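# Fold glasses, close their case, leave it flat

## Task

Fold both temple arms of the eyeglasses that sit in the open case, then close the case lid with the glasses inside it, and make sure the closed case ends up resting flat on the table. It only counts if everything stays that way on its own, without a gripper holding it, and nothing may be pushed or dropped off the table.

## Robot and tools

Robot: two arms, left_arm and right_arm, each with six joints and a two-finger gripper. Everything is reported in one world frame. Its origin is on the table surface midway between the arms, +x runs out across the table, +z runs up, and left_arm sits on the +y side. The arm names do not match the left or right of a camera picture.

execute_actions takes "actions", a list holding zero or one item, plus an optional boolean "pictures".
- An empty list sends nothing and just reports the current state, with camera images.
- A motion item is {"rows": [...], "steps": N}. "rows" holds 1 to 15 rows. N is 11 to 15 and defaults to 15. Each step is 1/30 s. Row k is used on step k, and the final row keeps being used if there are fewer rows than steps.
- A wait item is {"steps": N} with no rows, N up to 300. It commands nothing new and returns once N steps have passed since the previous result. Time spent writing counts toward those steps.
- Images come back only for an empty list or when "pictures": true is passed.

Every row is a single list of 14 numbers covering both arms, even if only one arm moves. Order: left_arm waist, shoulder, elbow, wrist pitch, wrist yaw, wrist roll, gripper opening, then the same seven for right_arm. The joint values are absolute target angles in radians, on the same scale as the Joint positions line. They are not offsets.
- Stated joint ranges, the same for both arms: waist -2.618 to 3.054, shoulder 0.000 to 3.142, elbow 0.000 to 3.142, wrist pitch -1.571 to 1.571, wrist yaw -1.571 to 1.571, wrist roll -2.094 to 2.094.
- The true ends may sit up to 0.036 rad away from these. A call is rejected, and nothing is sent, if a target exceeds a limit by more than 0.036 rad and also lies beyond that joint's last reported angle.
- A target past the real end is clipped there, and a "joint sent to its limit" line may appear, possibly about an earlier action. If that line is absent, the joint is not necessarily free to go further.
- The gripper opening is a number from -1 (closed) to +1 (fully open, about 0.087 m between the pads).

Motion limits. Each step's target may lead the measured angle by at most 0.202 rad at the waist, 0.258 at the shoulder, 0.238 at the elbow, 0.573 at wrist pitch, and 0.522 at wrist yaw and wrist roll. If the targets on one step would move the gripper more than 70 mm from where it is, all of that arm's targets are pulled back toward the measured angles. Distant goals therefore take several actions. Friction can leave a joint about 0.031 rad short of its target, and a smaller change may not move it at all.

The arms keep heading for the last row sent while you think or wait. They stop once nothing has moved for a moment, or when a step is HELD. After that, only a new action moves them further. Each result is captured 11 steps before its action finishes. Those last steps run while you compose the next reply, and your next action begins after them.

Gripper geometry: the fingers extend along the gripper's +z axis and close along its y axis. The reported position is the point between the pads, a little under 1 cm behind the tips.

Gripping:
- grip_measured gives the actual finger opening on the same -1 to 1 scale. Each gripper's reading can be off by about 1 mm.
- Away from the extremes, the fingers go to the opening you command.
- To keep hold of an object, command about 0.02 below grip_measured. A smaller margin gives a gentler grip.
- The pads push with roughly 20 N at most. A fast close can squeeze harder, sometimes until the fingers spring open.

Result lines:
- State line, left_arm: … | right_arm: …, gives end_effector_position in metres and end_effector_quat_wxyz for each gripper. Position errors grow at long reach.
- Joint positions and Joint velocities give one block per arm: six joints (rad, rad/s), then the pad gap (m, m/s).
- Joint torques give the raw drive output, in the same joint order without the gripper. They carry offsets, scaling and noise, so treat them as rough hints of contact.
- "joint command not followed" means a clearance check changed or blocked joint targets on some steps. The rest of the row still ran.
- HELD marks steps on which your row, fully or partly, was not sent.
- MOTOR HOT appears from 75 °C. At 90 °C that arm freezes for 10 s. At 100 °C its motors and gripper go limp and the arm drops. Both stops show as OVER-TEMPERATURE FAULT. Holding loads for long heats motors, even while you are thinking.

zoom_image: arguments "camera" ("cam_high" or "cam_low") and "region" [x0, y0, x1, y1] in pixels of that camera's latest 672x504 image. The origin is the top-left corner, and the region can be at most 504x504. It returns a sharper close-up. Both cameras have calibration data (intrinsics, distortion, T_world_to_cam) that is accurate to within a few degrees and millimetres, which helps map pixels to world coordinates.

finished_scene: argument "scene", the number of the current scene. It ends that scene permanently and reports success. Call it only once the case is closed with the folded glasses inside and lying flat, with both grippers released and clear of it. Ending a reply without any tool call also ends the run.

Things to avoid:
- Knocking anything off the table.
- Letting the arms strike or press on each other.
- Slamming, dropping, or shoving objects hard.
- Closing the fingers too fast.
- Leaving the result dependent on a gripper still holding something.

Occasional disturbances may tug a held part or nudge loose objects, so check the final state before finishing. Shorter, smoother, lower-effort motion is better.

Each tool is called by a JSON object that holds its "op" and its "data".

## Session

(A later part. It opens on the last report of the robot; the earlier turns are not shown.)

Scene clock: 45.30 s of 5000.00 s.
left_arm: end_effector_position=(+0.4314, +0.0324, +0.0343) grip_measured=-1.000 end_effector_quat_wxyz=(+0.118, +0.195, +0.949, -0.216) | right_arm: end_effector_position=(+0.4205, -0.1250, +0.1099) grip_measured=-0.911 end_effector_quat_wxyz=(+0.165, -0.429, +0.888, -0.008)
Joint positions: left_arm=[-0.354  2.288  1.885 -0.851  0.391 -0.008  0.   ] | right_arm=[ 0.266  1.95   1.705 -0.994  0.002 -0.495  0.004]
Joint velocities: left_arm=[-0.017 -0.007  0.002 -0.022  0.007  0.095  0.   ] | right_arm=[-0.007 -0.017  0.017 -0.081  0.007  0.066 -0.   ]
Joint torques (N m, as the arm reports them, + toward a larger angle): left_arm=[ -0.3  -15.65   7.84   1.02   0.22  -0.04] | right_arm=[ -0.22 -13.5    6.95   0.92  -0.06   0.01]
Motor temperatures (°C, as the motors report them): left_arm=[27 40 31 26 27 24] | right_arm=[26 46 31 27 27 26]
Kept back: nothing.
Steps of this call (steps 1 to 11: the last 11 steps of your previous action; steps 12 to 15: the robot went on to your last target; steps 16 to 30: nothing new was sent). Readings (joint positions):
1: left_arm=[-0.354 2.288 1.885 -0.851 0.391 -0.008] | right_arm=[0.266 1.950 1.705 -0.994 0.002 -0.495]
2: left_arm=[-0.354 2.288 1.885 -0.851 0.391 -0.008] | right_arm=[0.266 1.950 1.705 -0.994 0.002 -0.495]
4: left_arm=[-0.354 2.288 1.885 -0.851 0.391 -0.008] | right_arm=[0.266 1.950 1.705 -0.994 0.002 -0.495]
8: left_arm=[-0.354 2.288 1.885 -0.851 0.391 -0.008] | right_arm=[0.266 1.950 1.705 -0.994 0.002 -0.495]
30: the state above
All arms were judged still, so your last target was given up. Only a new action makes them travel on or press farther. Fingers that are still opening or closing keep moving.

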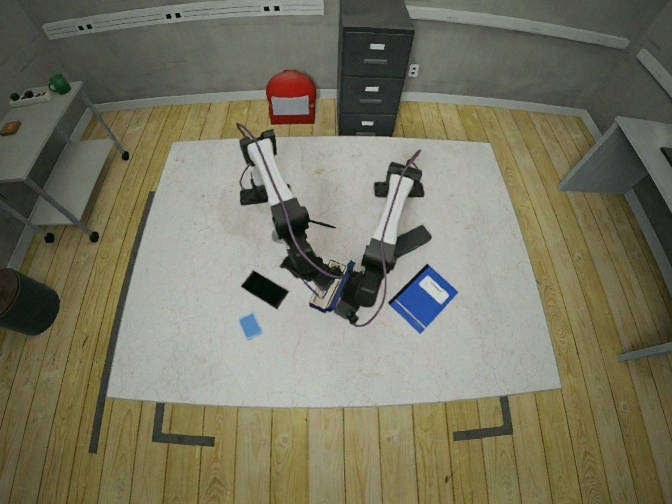

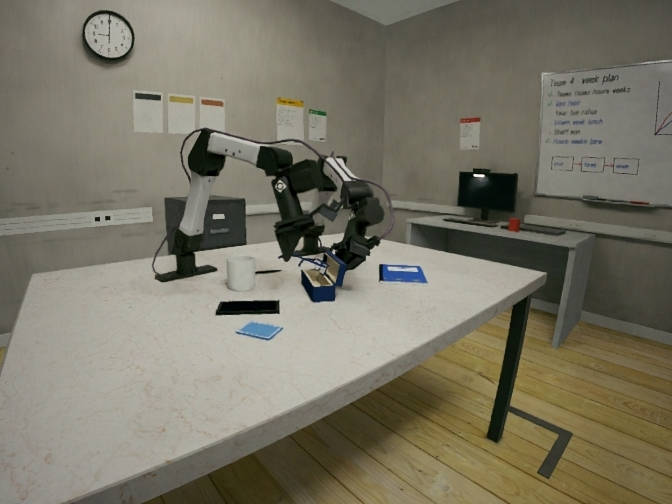

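{"op": "execute_actions", "data": {"actions": [{"rows":[[-0.36,2.27,1.89,-0.85,0.4,0,-1,0.26,1.93,1.7,-1.0,0,-0.5,-0.909]]}]}}

{"op": "execute_actions", "data": {"actions": [{"steps":30}], "pictures": true}}

{"op": "zoom_image", "data": {"camera": "cam_low", "region": [240, 220, 380, 320]}}

Scene clock: 45.83 s of 5000.00 s.
left_arm: end_effector_position=(+0.4314, +0.0324, +0.0343) grip_measured=-1.000 end_effector_quat_wxyz=(+0.118, +0.195, +0.949, -0.216) | right_arm: end_effector_position=(+0.4205, -0.1250, +0.1099) grip_measured=-0.908 end_effector_quat_wxyz=(+0.165, -0.429, +0.888, -0.008)
Joint positions: left_arm=[-0.354  2.288  1.885 -0.851  0.391 -0.008  0.   ] | right_arm=[ 0.266  1.95   1.705 -0.994  0.002 -0.495  0.004]
Joint velocities: left_arm=[-0.012  0.002 -0.002  0.051 -0.022  0.007  0.   ] | right_arm=[ 0.012 -0.012 -0.007  0.037  0.051  0.037 -0.   ]
Joint torques (N m, as the arm reports them, + toward a larger angle): left_arm=[ -0.31 -15.62   7.83   1.03   0.21  -0.03] | right_arm=[ -0.36 -13.44   6.89   0.93  -0.03   0.03]
Motor temperatures (°C, as the motors report them): left_arm=[27 40 31 26 27 24] | right_arm=[26 46 31 27 27 26]
Steps of this call (steps 1 to 12: nothing new was sent; steps 13 to 16: the first 4 steps of this action). Readings (joint positions):
13: left_arm=[-0.354 2.288 1.885 -0.851 0.391 -0.008] | right_arm=[0.266 1.950 1.705 -0.994 0.002 -0.495]
14: left_arm=[-0.354 2.288 1.885 -0.851 0.391 -0.008] | right_arm=[0.266 1.950 1.705 -0.994 0.002 -0.495]
16: the state above

Scene clock: 46.83 s of 5000.00 s.
left_arm: end_effector_position=(+0.4314, +0.0324, +0.0343) grip_measured=-1.000 end_effector_quat_wxyz=(+0.118, +0.195, +0.949, -0.216) | right_arm: end_effector_position=(+0.4204, -0.1250, +0.1098) grip_measured=-0.908 end_effector_quat_wxyz=(+0.165, -0.429, +0.888, -0.008)
Joint positions: left_arm=[-0.354  2.288  1.885 -0.851  0.391 -0.008  0.   ] | right_arm=[ 0.266  1.95   1.705 -0.994  0.002 -0.495  0.004]
Joint velocities: left_arm=[-0.002 -0.012 -0.002 -0.066  0.007 -0.022  0.   ] | right_arm=[ 0.007  0.007 -0.002  0.022  0.081  0.051 -0.002]
Joint torques (N m, as the arm reports them, + toward a larger angle): left_arm=[ -0.25 -15.64   7.85   1.03   0.23  -0.03] | right_arm=[ -0.28 -13.47   6.81   0.93  -0.05   0.01]
Motor temperatures (°C, as the motors report them): left_arm=[27 40 31 26 27 24] | right_arm=[26 46 31 27 27 26]
Kept back: nothing.
Steps of this call (steps 1 to 11: the last 11 steps of your previous action; steps 12 to 15: the robot went on to your last target; steps 16 to 30: nothing new was sent). Readings (joint positions):
1: left_arm=[-0.354 2.288 1.885 -0.851 0.391 -0.008] | right_arm=[0.266 1.950 1.705 -0.994 0.002 -0.495]
2: left_arm=[-0.354 2.288 1.885 -0.851 0.391 -0.008] | right_arm=[0.266 1.950 1.705 -0.994 0.002 -0.495]
4: left_arm=[-0.354 2.288 1.885 -0.851 0.391 -0.008] | right_arm=[0.266 1.950 1.705 -0.994 0.002 -0.495]
8: left_arm=[-0.354 2.288 1.885 -0.851 0.391 -0.008] | right_arm=[0.266 1.950 1.705 -0.994 0.002 -0.495]
30: the state above
All arms were judged still, so your last target was given up. Only a new action makes them travel on or press farther. Fingers that are still opening or closing keep moving.

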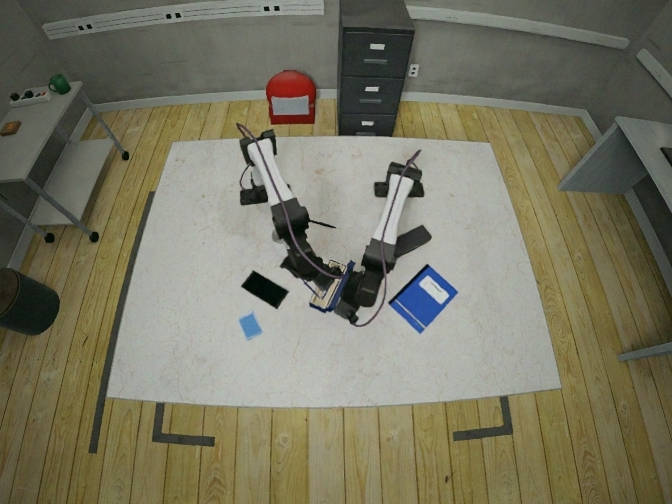

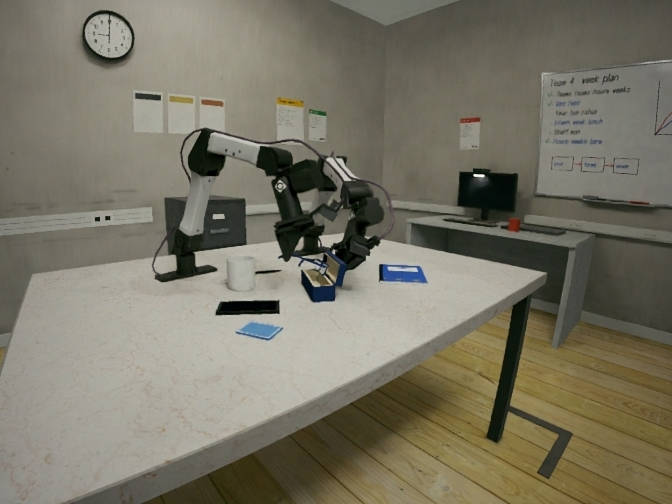

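Region (240, 220, 380, 320) of cam_low's 672x504 image, scaled by 3.600, with more detail than that image has; it fills the top 360 rows of this view, and the rest is white.

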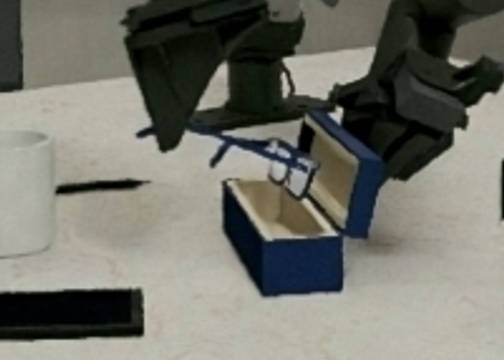

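{"op": "execute_actions", "data": {"actions": [{"rows":[[-0.36,2.27,1.89,-0.85,0.4,0,-1,0.26,1.93,1.7,-1.0,0,-0.5,-0.906]]}]}}

{"op": "execute_actions", "data": {"actions": [{"steps":40}], "pictures": true}}

{"op": "zoom_image", "data": {"camera": "cam_low", "region": [240, 220, 380, 320]}}

Scene clock: 47.43 s of 5000.00 s.
left_arm: end_effector_position=(+0.4314, +0.0324, +0.0343) grip_measured=-1.000 end_effector_quat_wxyz=(+0.118, +0.195, +0.949, -0.216) | right_arm: end_effector_position=(+0.4204, -0.1250, +0.1098) grip_measured=-0.905 end_effector_quat_wxyz=(+0.165, -0.429, +0.888, -0.008)
Joint positions: left_arm=[-0.354  2.288  1.885 -0.851  0.391 -0.008  0.   ] | right_arm=[ 0.266  1.95   1.705 -0.994  0.002 -0.495  0.004]
Joint velocities: left_arm=[ 0.012 -0.002  0.002 -0.081 -0.022 -0.007  0.   ] | right_arm=[-0.012  0.002 -0.007  0.051  0.051 -0.007  0.001]
Joint torques (N m, as the arm reports them, + toward a larger angle): left_arm=[ -0.3  -15.62   7.83   1.03   0.23  -0.04] | right_arm=[ -0.18 -13.52   6.86   0.89  -0.03   0.02]
Motor temperatures (°C, as the motors report them): left_arm=[27 40 31 26 27 24] | right_arm=[26 46 31 27 27 26]
Steps of this call (steps 1 to 14: nothing new was sent; steps 15 to 18: the first 4 steps of this action). Readings (joint positions):
15: left_arm=[-0.354 2.288 1.885 -0.851 0.391 -0.008] | right_arm=[0.266 1.950 1.705 -0.994 0.002 -0.495]
16: left_arm=[-0.354 2.288 1.885 -0.851 0.391 -0.008] | right_arm=[0.266 1.950 1.705 -0.994 0.002 -0.495]
18: the state above

Scene clock: 48.77 s of 5000.00 s.
left_arm: end_effector_position=(+0.4314, +0.0324, +0.0343) grip_measured=-1.000 end_effector_quat_wxyz=(+0.118, +0.195, +0.949, -0.216) | right_arm: end_effector_position=(+0.4204, -0.1250, +0.1098) grip_measured=-0.905 end_effector_quat_wxyz=(+0.165, -0.429, +0.888, -0.008)
Joint positions: left_arm=[-0.354  2.288  1.885 -0.851  0.391 -0.008  0.   ] | right_arm=[ 0.266  1.95   1.705 -0.994  0.002 -0.495  0.004]
Joint velocities: left_arm=[ 0.007  0.002  0.002 -0.037 -0.081 -0.051  0.   ] | right_arm=[-0.022 -0.017 -0.012 -0.007  0.007 -0.037  0.001]
Joint torques (N m, as the arm reports them, + toward a larger angle): left_arm=[ -0.26 -15.67   7.84   1.03   0.24  -0.04] | right_arm=[ -0.3  -13.58   6.93   0.89  -0.07   0.  ]
Motor temperatures (°C, as the motors report them): left_arm=[27 41 31 26 27 24] | right_arm=[26 47 31 27 27 26]
Kept back: nothing.
Steps of this call (steps 1 to 11: the last 11 steps of your previous action; steps 12 to 15: the robot went on to your last target; steps 16 to 40: nothing new was sent). Readings (joint positions):
1: left_arm=[-0.354 2.288 1.885 -0.851 0.391 -0.008] | right_arm=[0.266 1.950 1.705 -0.994 0.002 -0.495]
2: left_arm=[-0.354 2.288 1.885 -0.851 0.391 -0.008] | right_arm=[0.266 1.950 1.705 -0.994 0.002 -0.495]
4: left_arm=[-0.354 2.288 1.885 -0.851 0.391 -0.008] | right_arm=[0.266 1.950 1.705 -0.994 0.002 -0.495]
8: left_arm=[-0.354 2.288 1.885 -0.851 0.391 -0.008] | right_arm=[0.266 1.950 1.705 -0.994 0.002 -0.495]
40: the state above
All arms were judged still, so your last target was given up. Only a new action makes them travel on or press farther. Fingers that are still opening or closing keep moving.

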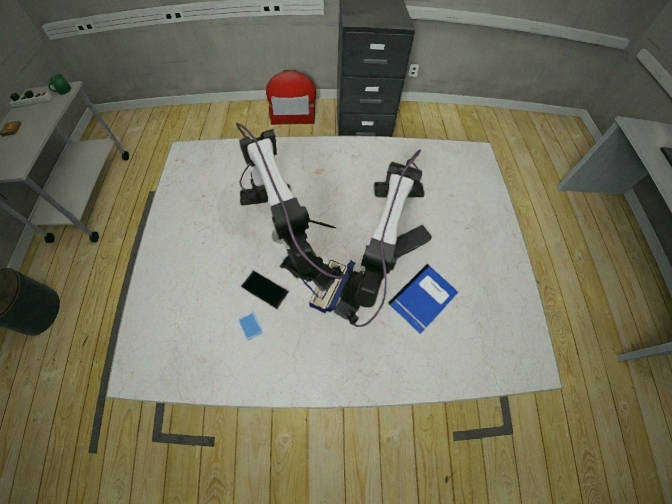

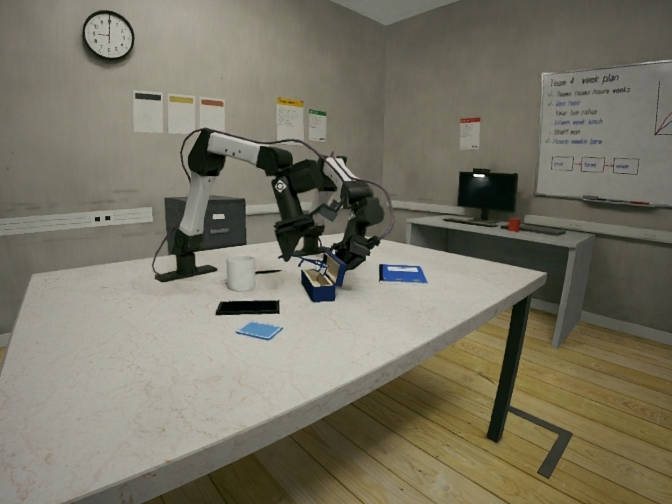

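Region (240, 220, 380, 320) of cam_low's 672x504 image, scaled by 3.600, with more detail than that image has; it fills the top 360 rows of this view, and the rest is white.

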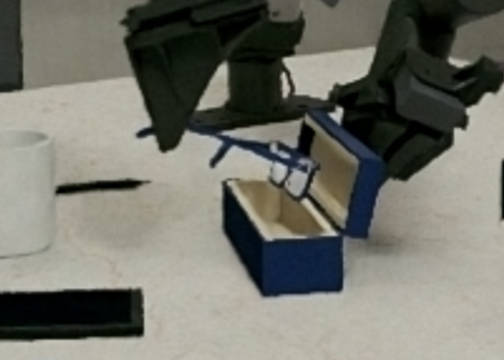

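{"op": "execute_actions", "data": {"actions": [{"rows":[[-0.36,2.27,1.89,-0.85,0.4,0,-1,0.26,1.93,1.7,-1.0,0,-0.5,-0.903]]}]}}

{"op": "execute_actions", "data": {"actions": [{"steps":40}], "pictures": true}}

{"op": "zoom_image", "data": {"camera": "cam_low", "region": [240, 220, 380, 320]}}

Scene clock: 49.30 s of 5000.00 s.
left_arm: end_effector_position=(+0.4314, +0.0324, +0.0343) grip_measured=-1.000 end_effector_quat_wxyz=(+0.118, +0.195, +0.949, -0.216) | right_arm: end_effector_position=(+0.4204, -0.1250, +0.1098) grip_measured=-0.902 end_effector_quat_wxyz=(+0.165, -0.429, +0.888, -0.008)
Joint positions: left_arm=[-0.354  2.288  1.885 -0.851  0.391 -0.008  0.   ] | right_arm=[ 0.266  1.95   1.705 -0.994  0.002 -0.495  0.004]
Joint velocities: left_arm=[ 0.002  0.012  0.002 -0.051 -0.037 -0.037  0.   ] | right_arm=[ 0.012 -0.002  0.007 -0.022  0.037 -0.051  0.   ]
Joint torques (N m, as the arm reports them, + toward a larger angle): left_arm=[ -0.29 -15.6    7.84   1.03   0.22  -0.05] | right_arm=[ -0.39 -13.57   6.89   0.87  -0.06   0.02]
Motor temperatures (°C, as the motors report them): left_arm=[27 41 31 26 27 24] | right_arm=[26 47 31 27 27 26]
Steps of this call (steps 1 to 12: nothing new was sent; steps 13 to 16: the first 4 steps of this action). Readings (joint positions):
13: left_arm=[-0.354 2.288 1.885 -0.851 0.391 -0.008] | right_arm=[0.266 1.950 1.705 -0.994 0.002 -0.495]
14: left_arm=[-0.354 2.288 1.885 -0.851 0.391 -0.008] | right_arm=[0.266 1.950 1.705 -0.994 0.002 -0.495]
16: the state above

Scene clock: 50.63 s of 5000.00 s.
left_arm: end_effector_position=(+0.4314, +0.0324, +0.0343) grip_measured=-1.000 end_effector_quat_wxyz=(+0.118, +0.195, +0.949, -0.216) | right_arm: end_effector_position=(+0.4204, -0.1250, +0.1098) grip_measured=-0.902 end_effector_quat_wxyz=(+0.165, -0.429, +0.888, -0.008)
Joint positions: left_arm=[-0.354  2.288  1.885 -0.851  0.391 -0.008  0.   ] | right_arm=[ 0.266  1.95   1.705 -0.994  0.002 -0.495  0.004]
Joint velocities: left_arm=[-0.002  0.007 -0.002 -0.037  0.066  0.037  0.   ] | right_arm=[ 0.002  0.017  0.002 -0.022  0.022 -0.007  0.001]
Joint torques (N m, as the arm reports them, + toward a larger angle): left_arm=[ -0.3  -15.64   7.84   1.03   0.22  -0.02] | right_arm=[ -0.32 -13.48   6.84   0.91  -0.05   0.  ]
Motor temperatures (°C, as the motors report them): left_arm=[27 41 31 26 27 24] | right_arm=[26 47 31 27 27 26]
Kept back: nothing.
Steps of this call (steps 1 to 11: the last 11 steps of your previous action; steps 12 to 15: the robot went on to your last target; steps 16 to 40: nothing new was sent). Readings (joint positions):
1: left_arm=[-0.354 2.288 1.885 -0.851 0.391 -0.008] | right_arm=[0.266 1.950 1.705 -0.994 0.002 -0.495]
2: left_arm=[-0.354 2.288 1.885 -0.851 0.391 -0.008] | right_arm=[0.266 1.950 1.705 -0.994 0.002 -0.495]
4: left_arm=[-0.354 2.288 1.885 -0.851 0.391 -0.008] | right_arm=[0.266 1.950 1.705 -0.994 0.002 -0.495]
8: left_arm=[-0.354 2.288 1.885 -0.851 0.391 -0.008] | right_arm=[0.266 1.950 1.705 -0.994 0.002 -0.495]
40: the state above
All arms were judged still, so your last target was given up. Only a new action makes them travel on or press farther. Fingers that are still opening or closing keep moving.

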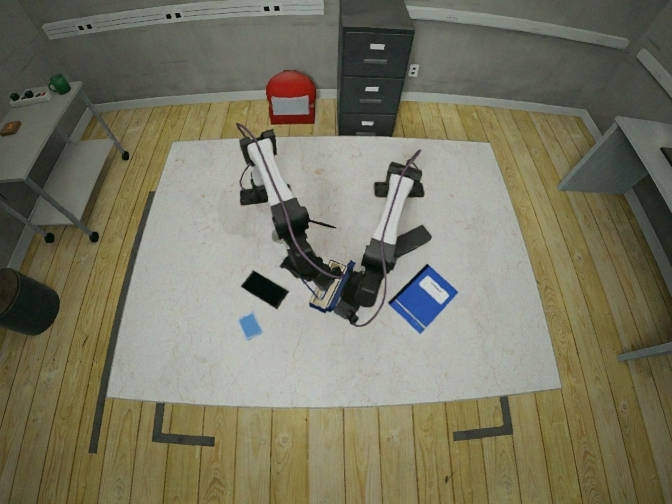

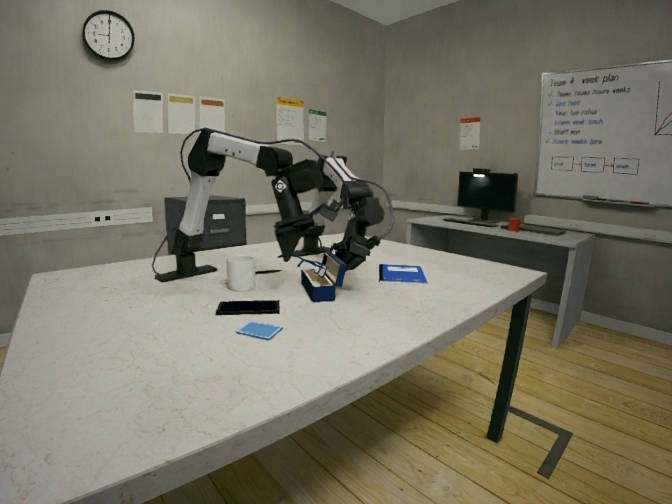

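Region (240, 220, 380, 320) of cam_low's 672x504 image, scaled by 3.600, with more detail than that image has; it fills the top 360 rows of this view, and the rest is white.

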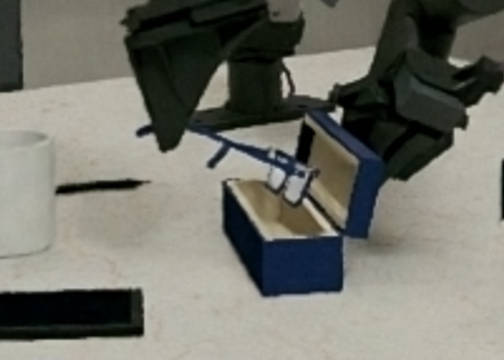

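Creeping now; wait.

{"op": "execute_actions", "data": {"actions": [{"steps":90}], "pictures": true}}

{"op": "zoom_image", "data": {"camera": "cam_low", "region": [240, 220, 380, 320]}}

Scene clock: 53.63 s of 5000.00 s.
left_arm: end_effector_position=(+0.4314, +0.0324, +0.0343) grip_measured=-1.000 end_effector_quat_wxyz=(+0.118, +0.195, +0.949, -0.216) | right_arm: end_effector_position=(+0.4204, -0.1250, +0.1098) grip_measured=-0.902 end_effector_quat_wxyz=(+0.165, -0.429, +0.888, -0.008)
Joint positions: left_arm=[-0.354  2.288  1.885 -0.851  0.391 -0.008  0.   ] | right_arm=[ 0.266  1.95   1.705 -0.994  0.002 -0.495  0.004]
Joint velocities: left_arm=[ 0.002 -0.012  0.002 -0.037  0.051 -0.037  0.   ] | right_arm=[ 0.012 -0.002 -0.027 -0.007 -0.022 -0.022 -0.   ]
Joint torques (N m, as the arm reports them, + toward a larger angle): left_arm=[ -0.27 -15.67   7.85   1.03   0.22  -0.05] | right_arm=[ -0.43 -13.52   6.89   0.91  -0.06   0.  ]
Motor temperatures (°C, as the motors report them): left_arm=[27 42 31 26 27 24] | right_arm=[26 48 31 27 27 26]
Kept back: nothing.
Steps of this call (steps 1 to 90: nothing new was sent). Readings (joint positions):
1: left_arm=[-0.354 2.288 1.885 -0.851 0.391 -0.008] | right_arm=[0.266 1.950 1.705 -0.994 0.002 -0.495]
2: left_arm=[-0.354 2.288 1.885 -0.851 0.391 -0.008] | right_arm=[0.266 1.950 1.705 -0.994 0.002 -0.495]
4: left_arm=[-0.354 2.288 1.885 -0.851 0.391 -0.008] | right_arm=[0.266 1.950 1.705 -0.994 0.002 -0.495]
8: left_arm=[-0.354 2.288 1.885 -0.851 0.391 -0.008] | right_arm=[0.266 1.950 1.705 -0.994 0.002 -0.495]
90: the state above

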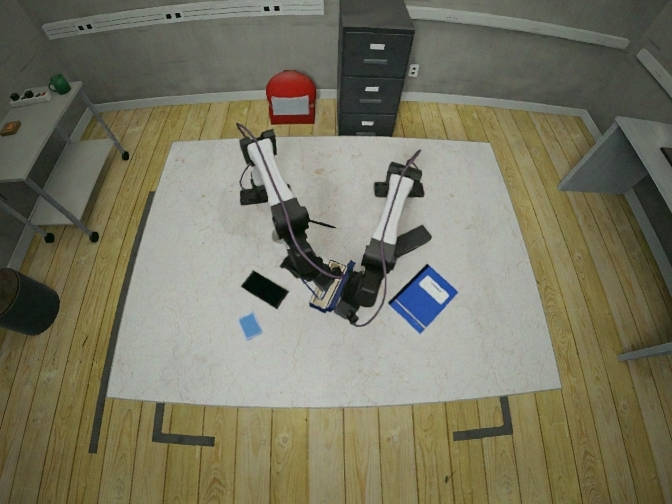

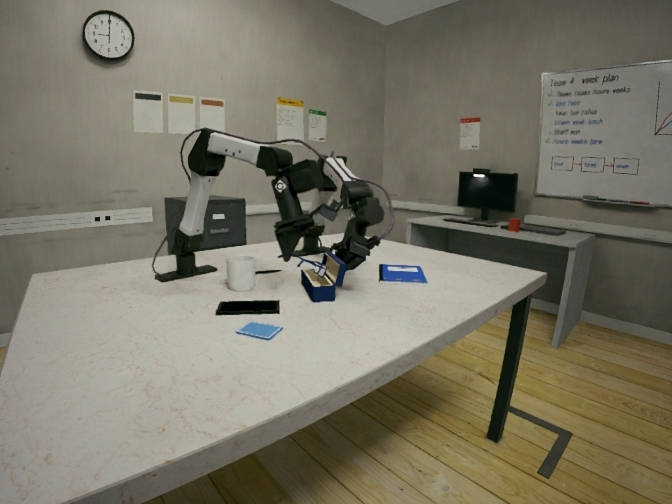

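Region (240, 220, 380, 320) of cam_low's 672x504 image, scaled by 3.600, with more detail than that image has; it fills the top 360 rows of this view, and the rest is white.

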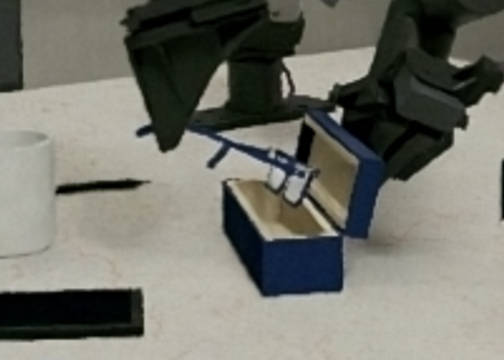

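{"op": "execute_actions", "data": {"actions": [{"rows":[[-0.36,2.27,1.89,-0.85,0.4,0,-1,0.26,1.93,1.7,-1.0,0,-0.5,-0.9]]}]}}

{"op": "execute_actions", "data": {"actions": [{"steps":40}], "pictures": true}}

{"op": "zoom_image", "data": {"camera": "cam_low", "region": [240, 220, 380, 320]}}

Scene clock: 54.13 s of 5000.00 s.
left_arm: end_effector_position=(+0.4314, +0.0324, +0.0343) grip_measured=-1.000 end_effector_quat_wxyz=(+0.118, +0.195, +0.949, -0.216) | right_arm: end_effector_position=(+0.4204, -0.1250, +0.1098) grip_measured=-0.900 end_effector_quat_wxyz=(+0.165, -0.429, +0.888, -0.008)
Joint positions: left_arm=[-0.354  2.288  1.885 -0.851  0.391 -0.008  0.   ] | right_arm=[ 0.266  1.95   1.705 -0.994  0.002 -0.495  0.004]
Joint velocities: left_arm=[-0.002 -0.017 -0.007 -0.022 -0.051 -0.051  0.   ] | right_arm=[ 0.007  0.007 -0.007 -0.007 -0.037 -0.066 -0.   ]
Joint torques (N m, as the arm reports them, + toward a larger angle): left_arm=[ -0.32 -15.63   7.85   1.03   0.22  -0.03] | right_arm=[ -0.3  -13.43   7.     0.93  -0.03   0.  ]
Motor temperatures (°C, as the motors report them): left_arm=[27 42 31 26 27 24] | right_arm=[26 48 31 28 27 26]
Steps of this call (steps 1 to 11: nothing new was sent; steps 12 to 15: the first 4 steps of this action). Readings (joint positions):
12: left_arm=[-0.354 2.288 1.885 -0.851 0.391 -0.008] | right_arm=[0.266 1.950 1.705 -0.994 0.002 -0.495]
13: left_arm=[-0.354 2.288 1.885 -0.851 0.391 -0.008] | right_arm=[0.266 1.950 1.705 -0.994 0.002 -0.495]
15: the state above

Scene clock: 55.47 s of 5000.00 s.
left_arm: end_effector_position=(+0.4314, +0.0324, +0.0343) grip_measured=-1.000 end_effector_quat_wxyz=(+0.118, +0.195, +0.949, -0.216) | right_arm: end_effector_position=(+0.4204, -0.1250, +0.1098) grip_measured=-0.900 end_effector_quat_wxyz=(+0.165, -0.429, +0.888, -0.008)
Joint positions: left_arm=[-0.354  2.288  1.885 -0.851  0.391 -0.008  0.   ] | right_arm=[ 0.266  1.95   1.705 -0.994  0.002 -0.495  0.004]
Joint velocities: left_arm=[-0.017  0.007 -0.012  0.037  0.051  0.037  0.   ] | right_arm=[ 0.002 -0.022 -0.022 -0.081  0.037 -0.037  0.   ]
Joint torques (N m, as the arm reports them, + toward a larger angle): left_arm=[ -0.29 -15.64   7.86   1.03   0.22  -0.03] | right_arm=[ -0.3  -13.52   6.81   0.91  -0.05   0.01]
Motor temperatures (°C, as the motors report them): left_arm=[27 42 31 26 27 24] | right_arm=[26 49 31 28 27 26]
Kept back: nothing.
Steps of this call (steps 1 to 11: the last 11 steps of your previous action; steps 12 to 15: the robot went on to your last target; steps 16 to 40: nothing new was sent). Readings (joint positions):
1: left_arm=[-0.354 2.288 1.885 -0.851 0.391 -0.008] | right_arm=[0.266 1.950 1.705 -0.994 0.002 -0.495]
2: left_arm=[-0.354 2.288 1.885 -0.851 0.391 -0.008] | right_arm=[0.266 1.950 1.705 -0.994 0.002 -0.495]
4: left_arm=[-0.354 2.288 1.885 -0.851 0.391 -0.008] | right_arm=[0.266 1.950 1.705 -0.994 0.002 -0.495]
8: left_arm=[-0.354 2.288 1.885 -0.851 0.391 -0.008] | right_arm=[0.266 1.950 1.705 -0.994 0.002 -0.495]
40: the state above
All arms were judged still, so your last target was given up. Only a new action makes them travel on or press farther. Fingers that are still opening or closing keep moving.

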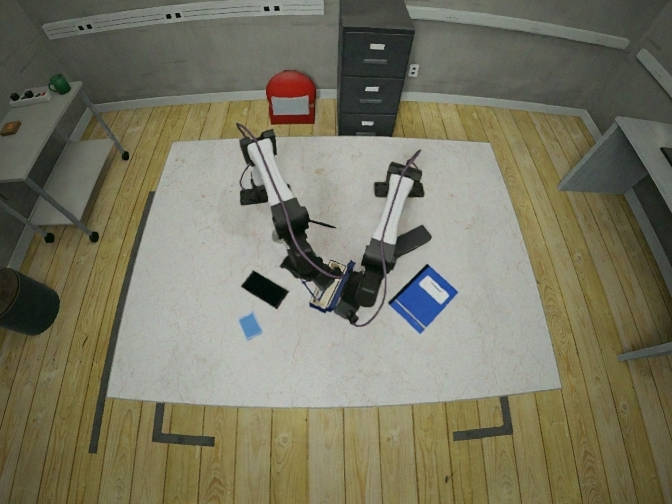

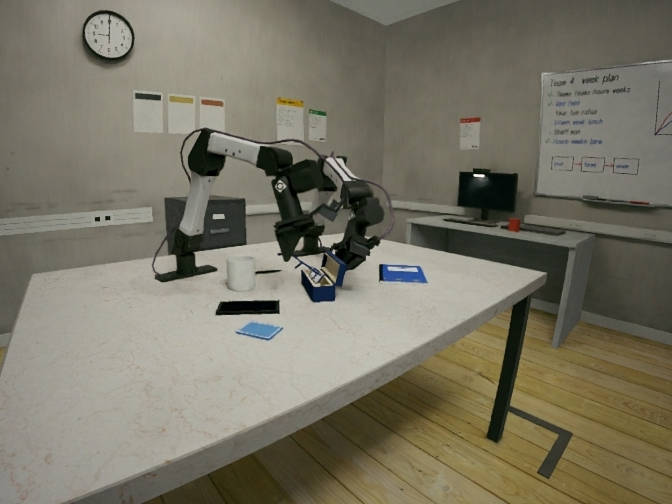

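Region (240, 220, 380, 320) of cam_low's 672x504 image, scaled by 3.600, with more detail than that image has; it fills the top 360 rows of this view, and the rest is white.

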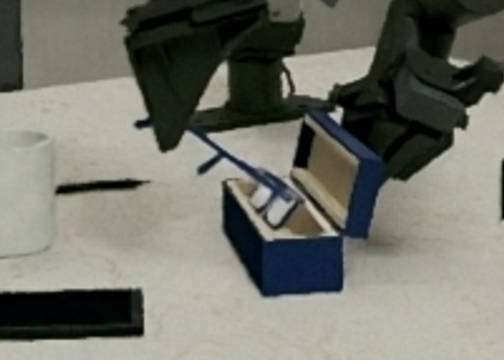

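Pivoting; move forward gradually.

{"op": "execute_actions", "data": {"actions": [{"rows":[[-0.36,2.27,1.89,-0.85,0.4,0,-1,0.3,1.97,1.75,-0.97,0,-0.5,-0.9]]}]}}

{"op": "execute_actions", "data": {"actions": [{"steps":30}]}}

{"op": "execute_actions", "data": {"actions": [{"rows":[[-0.36,2.27,1.89,-0.85,0.4,0,-1,0.335,2.0,1.83,-0.97,0,-0.5,-0.9]]}]}}

{"op": "execute_actions", "data": {"actions": [{"steps":40}], "pictures": true}}

{"op": "zoom_image", "data": {"camera": "cam_low", "region": [240, 220, 380, 320]}}

Scene clock: 56.17 s of 5000.00 s.
left_arm: end_effector_position=(+0.4314, +0.0324, +0.0343) grip_measured=-1.000 end_effector_quat_wxyz=(+0.118, +0.195, +0.949, -0.216) | right_arm: end_effector_position=(+0.4226, -0.1164, +0.1144) grip_measured=-0.899 end_effector_quat_wxyz=(+0.175, -0.436, +0.883, -0.007)
Joint positions: left_arm=[-0.354  2.288  1.885 -0.851  0.391 -0.008  0.   ] | right_arm=[ 0.283  1.951  1.721 -0.99   0.002 -0.495  0.004]
Joint velocities: left_arm=[ 0.012  0.007 -0.022 -0.007 -0.007  0.022  0.   ] | right_arm=[ 0.178 -0.002  0.11   0.037  0.022 -0.022 -0.   ]
Joint torques (N m, as the arm reports them, + toward a larger angle): left_arm=[ -0.3  -15.64   7.87   1.03   0.23  -0.04] | right_arm=[  0.61 -10.21   8.63   1.05  -0.07  -0.02]
Motor temperatures (°C, as the motors report them): left_arm=[27 43 31 26 27 24] | right_arm=[26 49 32 28 27 26]
Steps of this call (steps 1 to 17: nothing new was sent; steps 18 to 21: the first 4 steps of this action). Readings (joint positions):
18: left_arm=[-0.354 2.288 1.885 -0.851 0.391 -0.008] | right_arm=[0.268 1.950 1.707 -0.995 0.002 -0.495]
19: left_arm=[-0.354 2.288 1.885 -0.851 0.391 -0.008] | right_arm=[0.271 1.951 1.712 -0.994 0.002 -0.495]
21: the state above

Scene clock: 57.17 s of 5000.00 s.
left_arm: end_effector_position=(+0.4314, +0.0324, +0.0343) grip_measured=-1.000 end_effector_quat_wxyz=(+0.118, +0.195, +0.949, -0.216) | right_arm: end_effector_position=(+0.4239, -0.1106, +0.1167) grip_measured=-0.899 end_effector_quat_wxyz=(+0.181, -0.440, +0.879, -0.007)
Joint positions: left_arm=[-0.354  2.288  1.885 -0.851  0.391 -0.008  0.   ] | right_arm=[ 0.294  1.951  1.727 -0.982  0.002 -0.495  0.004]
Joint velocities: left_arm=[-0.002  0.007 -0.002 -0.007 -0.007 -0.095  0.   ] | right_arm=[ 0.002  0.017  0.007  0.022  0.007 -0.051 -0.002]
Joint torques (N m, as the arm reports them, + toward a larger angle): left_arm=[ -0.3  -15.65   7.87   1.03   0.22  -0.04] | right_arm=[  0.65 -10.27   8.82   1.11  -0.05   0.02]
Motor temperatures (°C, as the motors report them): left_arm=[27 43 31 26 27 24] | right_arm=[26 49 32 28 27 26]
Kept back: nothing.
Steps of this call (steps 1 to 11: the last 11 steps of your previous action; steps 12 to 30: the robot went on to your last target). Readings (joint positions):
1: left_arm=[-0.354 2.288 1.885 -0.851 0.391 -0.008] | right_arm=[0.287 1.951 1.725 -0.987 0.002 -0.495]
2: left_arm=[-0.354 2.288 1.885 -0.851 0.391 -0.008] | right_arm=[0.291 1.951 1.727 -0.985 0.002 -0.495]
4: left_arm=[-0.354 2.288 1.885 -0.851 0.391 -0.008] | right_arm=[0.294 1.951 1.727 -0.983 0.002 -0.495]
8: left_arm=[-0.354 2.288 1.885 -0.851 0.391 -0.008] | right_arm=[0.294 1.951 1.727 -0.982 0.002 -0.495]
30: the state above
All arms were judged still, so your last target was given up. Only a new action makes them travel on or press farther. Fingers that are still opening or closing keep moving.

Scene clock: 57.30 s of 5000.00 s.
left_arm: end_effector_position=(+0.4314, +0.0324, +0.0343) grip_measured=-1.000 end_effector_quat_wxyz=(+0.118, +0.195, +0.949, -0.216) | right_arm: end_effector_position=(+0.4349, -0.0949, +0.1261) grip_measured=-0.899 end_effector_quat_wxyz=(+0.201, -0.448, +0.871, -0.005)
Joint positions: left_arm=[-0.354  2.288  1.885 -0.851  0.391 -0.008  0.   ] | right_arm=[ 0.316  1.98   1.796 -0.983  0.003 -0.495  0.004]
Joint velocities: left_arm=[ 0.007 -0.002  0.017  0.022 -0.022 -0.066  0.   ] | right_arm=[0.212 0.046 0.261 0.154 0.066 0.022 0.001]
Joint torques (N m, as the arm reports them, + toward a larger angle): left_arm=[ -0.32 -15.61   7.84   1.04   0.22  -0.04] | right_arm=[  0.55 -10.69   8.67   1.    -0.07   0.01]
Motor temperatures (°C, as the motors report them): left_arm=[27 43 31 26 27 24] | right_arm=[26 49 32 28 27 26]
Steps of this call (steps 1 to 4: the first 4 steps of this action). Readings (joint positions):
1: left_arm=[-0.354 2.288 1.885 -0.851 0.391 -0.008] | right_arm=[0.296 1.957 1.741 -0.992 0.003 -0.495]
2: left_arm=[-0.354 2.288 1.885 -0.851 0.391 -0.008] | right_arm=[0.301 1.968 1.765 -0.994 0.003 -0.495]
4: the state above

Scene clock: 58.63 s of 5000.00 s.
left_arm: end_effector_position=(+0.4314, +0.0324, +0.0343) grip_measured=-1.000 end_effector_quat_wxyz=(+0.118, +0.195, +0.949, -0.216) | right_arm: end_effector_position=(+0.4367, -0.0869, +0.1307) grip_measured=-0.899 end_effector_quat_wxyz=(+0.211, -0.453, +0.866, -0.004)
Joint positions: left_arm=[-0.354  2.288  1.885 -0.851  0.391 -0.008  0.   ] | right_arm=[ 0.33   1.98   1.809 -0.975  0.003 -0.495  0.004]
Joint velocities: left_arm=[-0.012  0.007 -0.012  0.007 -0.007 -0.037  0.   ] | right_arm=[ 0.002  0.007 -0.012 -0.007 -0.037 -0.037  0.001]
Joint torques (N m, as the arm reports them, + toward a larger angle): left_arm=[ -0.28 -15.66   7.88   1.03   0.22  -0.03] | right_arm=[  0.46 -10.57   8.78   1.15  -0.06   0.  ]
Motor temperatures (°C, as the motors report them): left_arm=[27 43 31 26 27 24] | right_arm=[26 49 32 28 27 26]
Kept back: nothing.
Steps of this call (steps 1 to 11: the last 11 steps of your previous action; steps 12 to 30: the robot went on to your last target; steps 31 to 40: nothing new was sent). Readings (joint positions):
1: left_arm=[-0.354 2.288 1.885 -0.851 0.391 -0.008] | right_arm=[0.322 1.980 1.802 -0.979 0.003 -0.495]
2: left_arm=[-0.354 2.288 1.885 -0.851 0.391 -0.008] | right_arm=[0.326 1.980 1.806 -0.977 0.003 -0.495]
4: left_arm=[-0.354 2.288 1.885 -0.851 0.391 -0.008] | right_arm=[0.330 1.980 1.809 -0.975 0.003 -0.495]
8: left_arm=[-0.354 2.288 1.885 -0.851 0.391 -0.008] | right_arm=[0.330 1.980 1.809 -0.975 0.003 -0.495]
40: the state above
All arms were judged still, so your last target was given up. Only a new action makes them travel on or press farther. Fingers that are still opening or closing keep moving.

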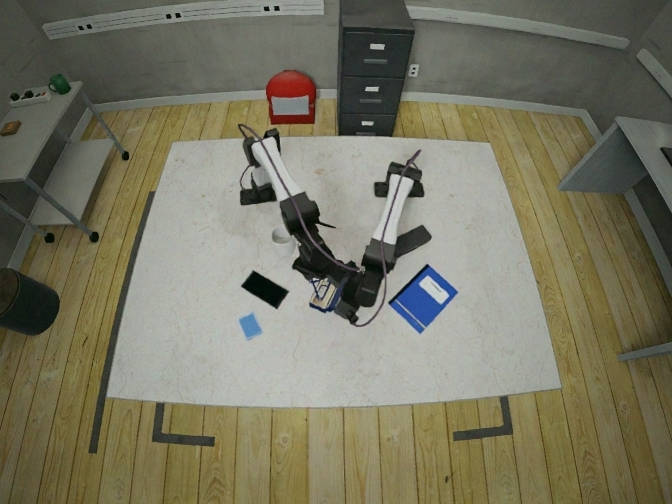

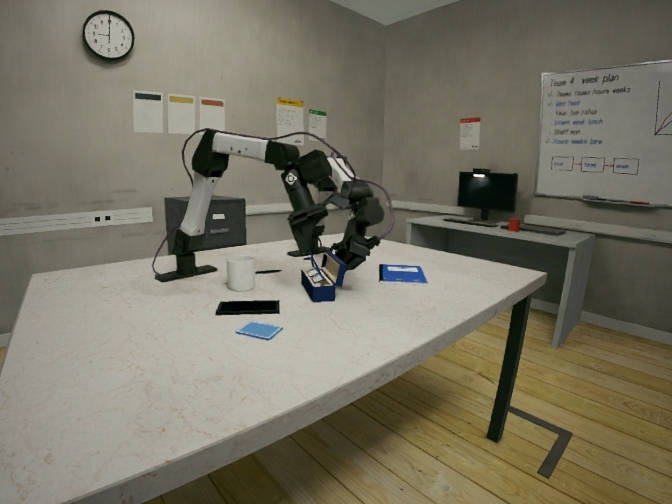

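Region (240, 220, 380, 320) of cam_low's 672x504 image, scaled by 3.600, with more detail than that image has; it fills the top 360 rows of this view, and the rest is white.

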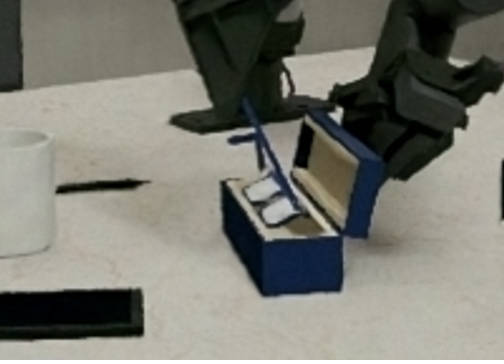

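{"op": "execute_actions", "data": {"actions": []}}

{"op": "zoom_image", "data": {"camera": "cam_high", "region": [250,210,410,330]}}

Scene clock: 60.33 s of 5000.00 s.
left_arm: end_effector_position=(+0.4314, +0.0324, +0.0343) grip_measured=-1.000 end_effector_quat_wxyz=(+0.118, +0.195, +0.949, -0.216) | right_arm: end_effector_position=(+0.4367, -0.0869, +0.1307) grip_measured=-0.899 end_effector_quat_wxyz=(+0.211, -0.453, +0.866, -0.004)
Joint positions: left_arm=[-0.354  2.288  1.885 -0.851  0.391 -0.008  0.   ] | right_arm=[ 0.33   1.98   1.809 -0.975  0.003 -0.495  0.004]
Joint velocities: left_arm=[ 0.012  0.007  0.007 -0.007 -0.081  0.022  0.   ] | right_arm=[-0.007 -0.002 -0.002  0.066 -0.066  0.007 -0.   ]
Joint torques (N m, as the arm reports them, + toward a larger angle): left_arm=[ -0.27 -15.64   7.87   1.03   0.22  -0.04] | right_arm=[  0.51 -10.52   8.86   1.16  -0.08   0.02]
Motor temperatures (°C, as the motors report them): left_arm=[27 43 31 26 27 24] | right_arm=[26 49 32 28 27 26]
Kept back: nothing.
Steps of this call (steps 1 to 51: nothing new was sent). Readings (joint positions):
1: left_arm=[-0.354 2.288 1.885 -0.851 0.391 -0.008] | right_arm=[0.330 1.980 1.809 -0.975 0.003 -0.495]
2: left_arm=[-0.354 2.288 1.885 -0.851 0.391 -0.008] | right_arm=[0.330 1.980 1.809 -0.975 0.003 -0.495]
4: left_arm=[-0.354 2.288 1.885 -0.851 0.391 -0.008] | right_arm=[0.330 1.980 1.809 -0.975 0.003 -0.495]
8: left_arm=[-0.354 2.288 1.885 -0.851 0.391 -0.008] | right_arm=[0.330 1.980 1.809 -0.975 0.003 -0.495]
51: the state above

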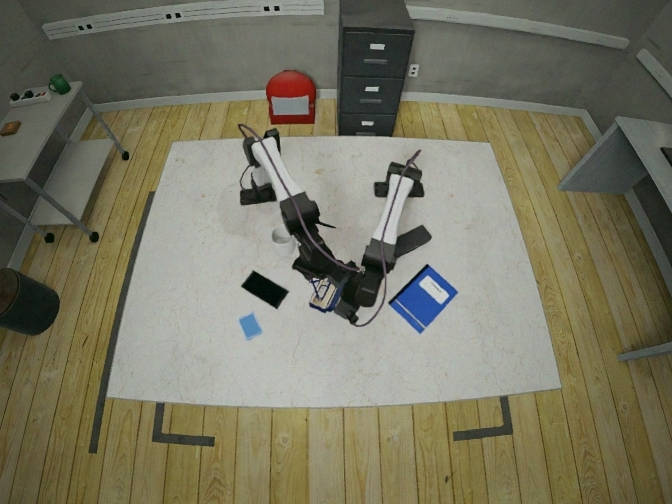

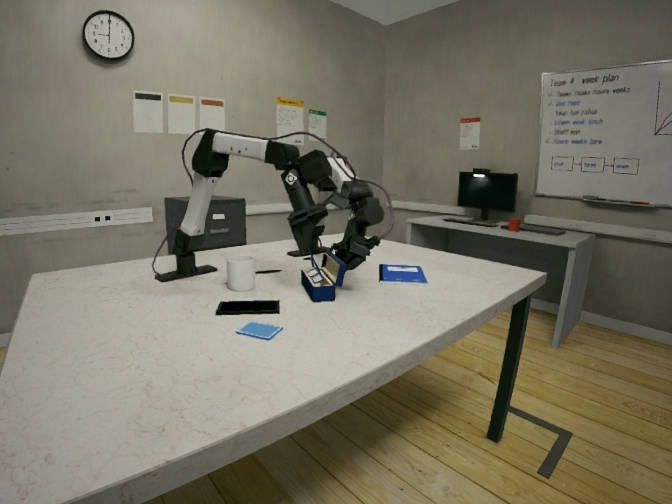

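Region (250, 210, 410, 330) of cam_high's 672x504 image, scaled by 3.150, with more detail than that image has; it fills the top 378 rows of this view, and the rest is white.

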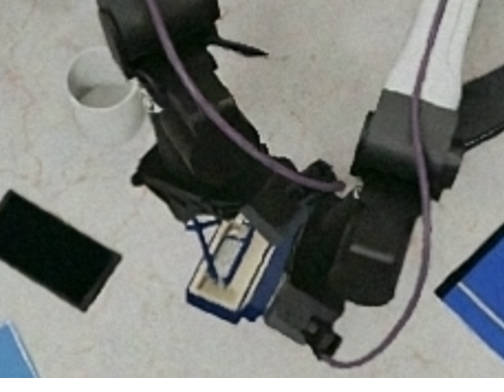

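{"op": "execute_actions", "data": {"actions": [{"rows":[[-0.36,2.27,1.89,-0.85,0.4,0,-1,0.39,2.05,1.83,-0.92,0,-0.5,-0.9]]}]}}

{"op": "execute_actions", "data": {"actions": [{"steps":30}], "pictures": true}}

{"op": "zoom_image", "data": {"camera": "cam_low", "region": [260,220,380,310]}}

{"op": "zoom_image", "data": {"camera": "cam_high", "region": [280,240,380,320]}}

Scene clock: 60.83 s of 5000.00 s.
left_arm: end_effector_position=(+0.4314, +0.0324, +0.0343) grip_measured=-1.000 end_effector_quat_wxyz=(+0.118, +0.195, +0.949, -0.216) | right_arm: end_effector_position=(+0.4372, -0.0690, +0.1209) grip_measured=-0.899 end_effector_quat_wxyz=(+0.212, -0.468, +0.858, -0.001)
Joint positions: left_arm=[-0.354  2.288  1.885 -0.851  0.391 -0.008  0.   ] | right_arm=[ 0.365  2.011  1.814 -0.947  0.004 -0.495  0.004]
Joint velocities: left_arm=[-0.012  0.022 -0.007 -0.066  0.007  0.022  0.   ] | right_arm=[ 0.335  0.281 -0.022  0.066  0.051 -0.022 -0.   ]
Joint torques (N m, as the arm reports them, + toward a larger angle): left_arm=[ -0.33 -15.66   7.83   1.03   0.2   -0.04] | right_arm=[  0.4  -10.71   8.52   1.28  -0.11   0.  ]
Motor temperatures (°C, as the motors report them): left_arm=[27 44 31 26 27 24] | right_arm=[26 49 32 28 27 26]
Steps of this call (steps 1 to 11: nothing new was sent; steps 12 to 15: the first 4 steps of this action). Readings (joint positions):
12: left_arm=[-0.354 2.288 1.885 -0.851 0.391 -0.008] | right_arm=[0.334 1.984 1.810 -0.971 0.004 -0.495]
13: left_arm=[-0.354 2.288 1.885 -0.851 0.391 -0.008] | right_arm=[0.342 1.991 1.812 -0.962 0.004 -0.495]
15: the state above

Scene clock: 61.83 s of 5000.00 s.
left_arm: end_effector_position=(+0.4314, +0.0324, +0.0343) grip_measured=-1.000 end_effector_quat_wxyz=(+0.118, +0.195, +0.949, -0.216) | right_arm: end_effector_position=(+0.4353, -0.0577, +0.1113) grip_measured=-0.899 end_effector_quat_wxyz=(+0.207, -0.479, +0.853, +0.002)
Joint positions: left_arm=[-0.354  2.288  1.885 -0.851  0.391 -0.008  0.   ] | right_arm=[ 0.389  2.035  1.814 -0.933  0.003 -0.496  0.004]
Joint velocities: left_arm=[-0.012 -0.002  0.007 -0.022 -0.007 -0.066  0.   ] | right_arm=[-0.002  0.007  0.002 -0.037  0.037  0.066  0.002]
Joint torques (N m, as the arm reports them, + toward a larger angle): left_arm=[ -0.3  -15.63   7.81   1.03   0.23  -0.04] | right_arm=[  0.12 -11.53   8.48   1.2   -0.08   0.01]
Motor temperatures (°C, as the motors report them): left_arm=[27 44 31 26 27 24] | right_arm=[26 49 33 28 27 26]
Kept back: nothing.
Steps of this call (steps 1 to 11: the last 11 steps of your previous action; steps 12 to 30: the robot went on to your last target). Readings (joint positions):
1: left_arm=[-0.354 2.288 1.885 -0.851 0.391 -0.008] | right_arm=[0.375 2.019 1.814 -0.944 0.005 -0.496]
2: left_arm=[-0.354 2.288 1.885 -0.851 0.391 -0.008] | right_arm=[0.382 2.025 1.814 -0.941 0.004 -0.496]
4: left_arm=[-0.354 2.288 1.885 -0.851 0.391 -0.008] | right_arm=[0.388 2.033 1.814 -0.940 0.003 -0.496]
8: left_arm=[-0.354 2.288 1.885 -0.851 0.391 -0.008] | right_arm=[0.389 2.035 1.814 -0.936 0.003 -0.496]
30: the state above
All arms were judged still, so your last target was given up. Only a new action makes them travel on or press farther. Fingers that are still opening or closing keep moving.

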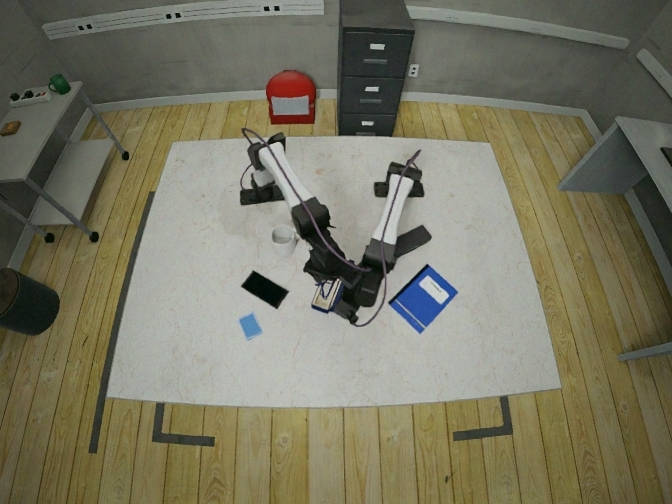

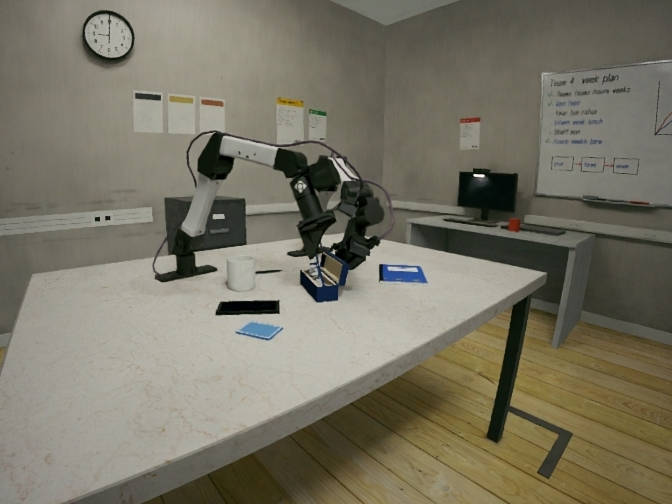

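Region (260, 220, 380, 310) of cam_low's 672x504 image, scaled by 4.200, with more detail than that image has; it fills the top 378 rows of this view, and the rest is white.

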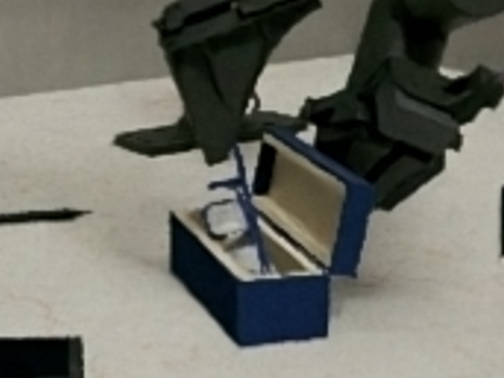

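Region (280, 240, 380, 320) of cam_high's 672x504 image, scaled by 5.040, with more detail than that image has; it fills the top 403 rows of this view, and the rest is white.

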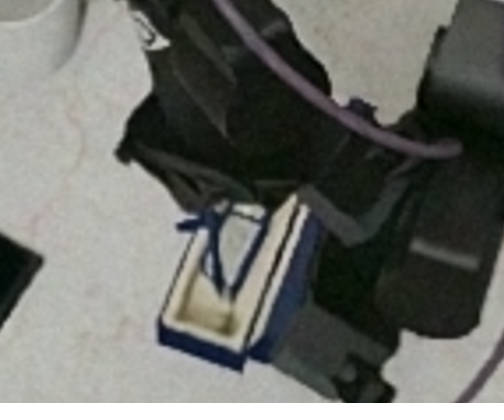

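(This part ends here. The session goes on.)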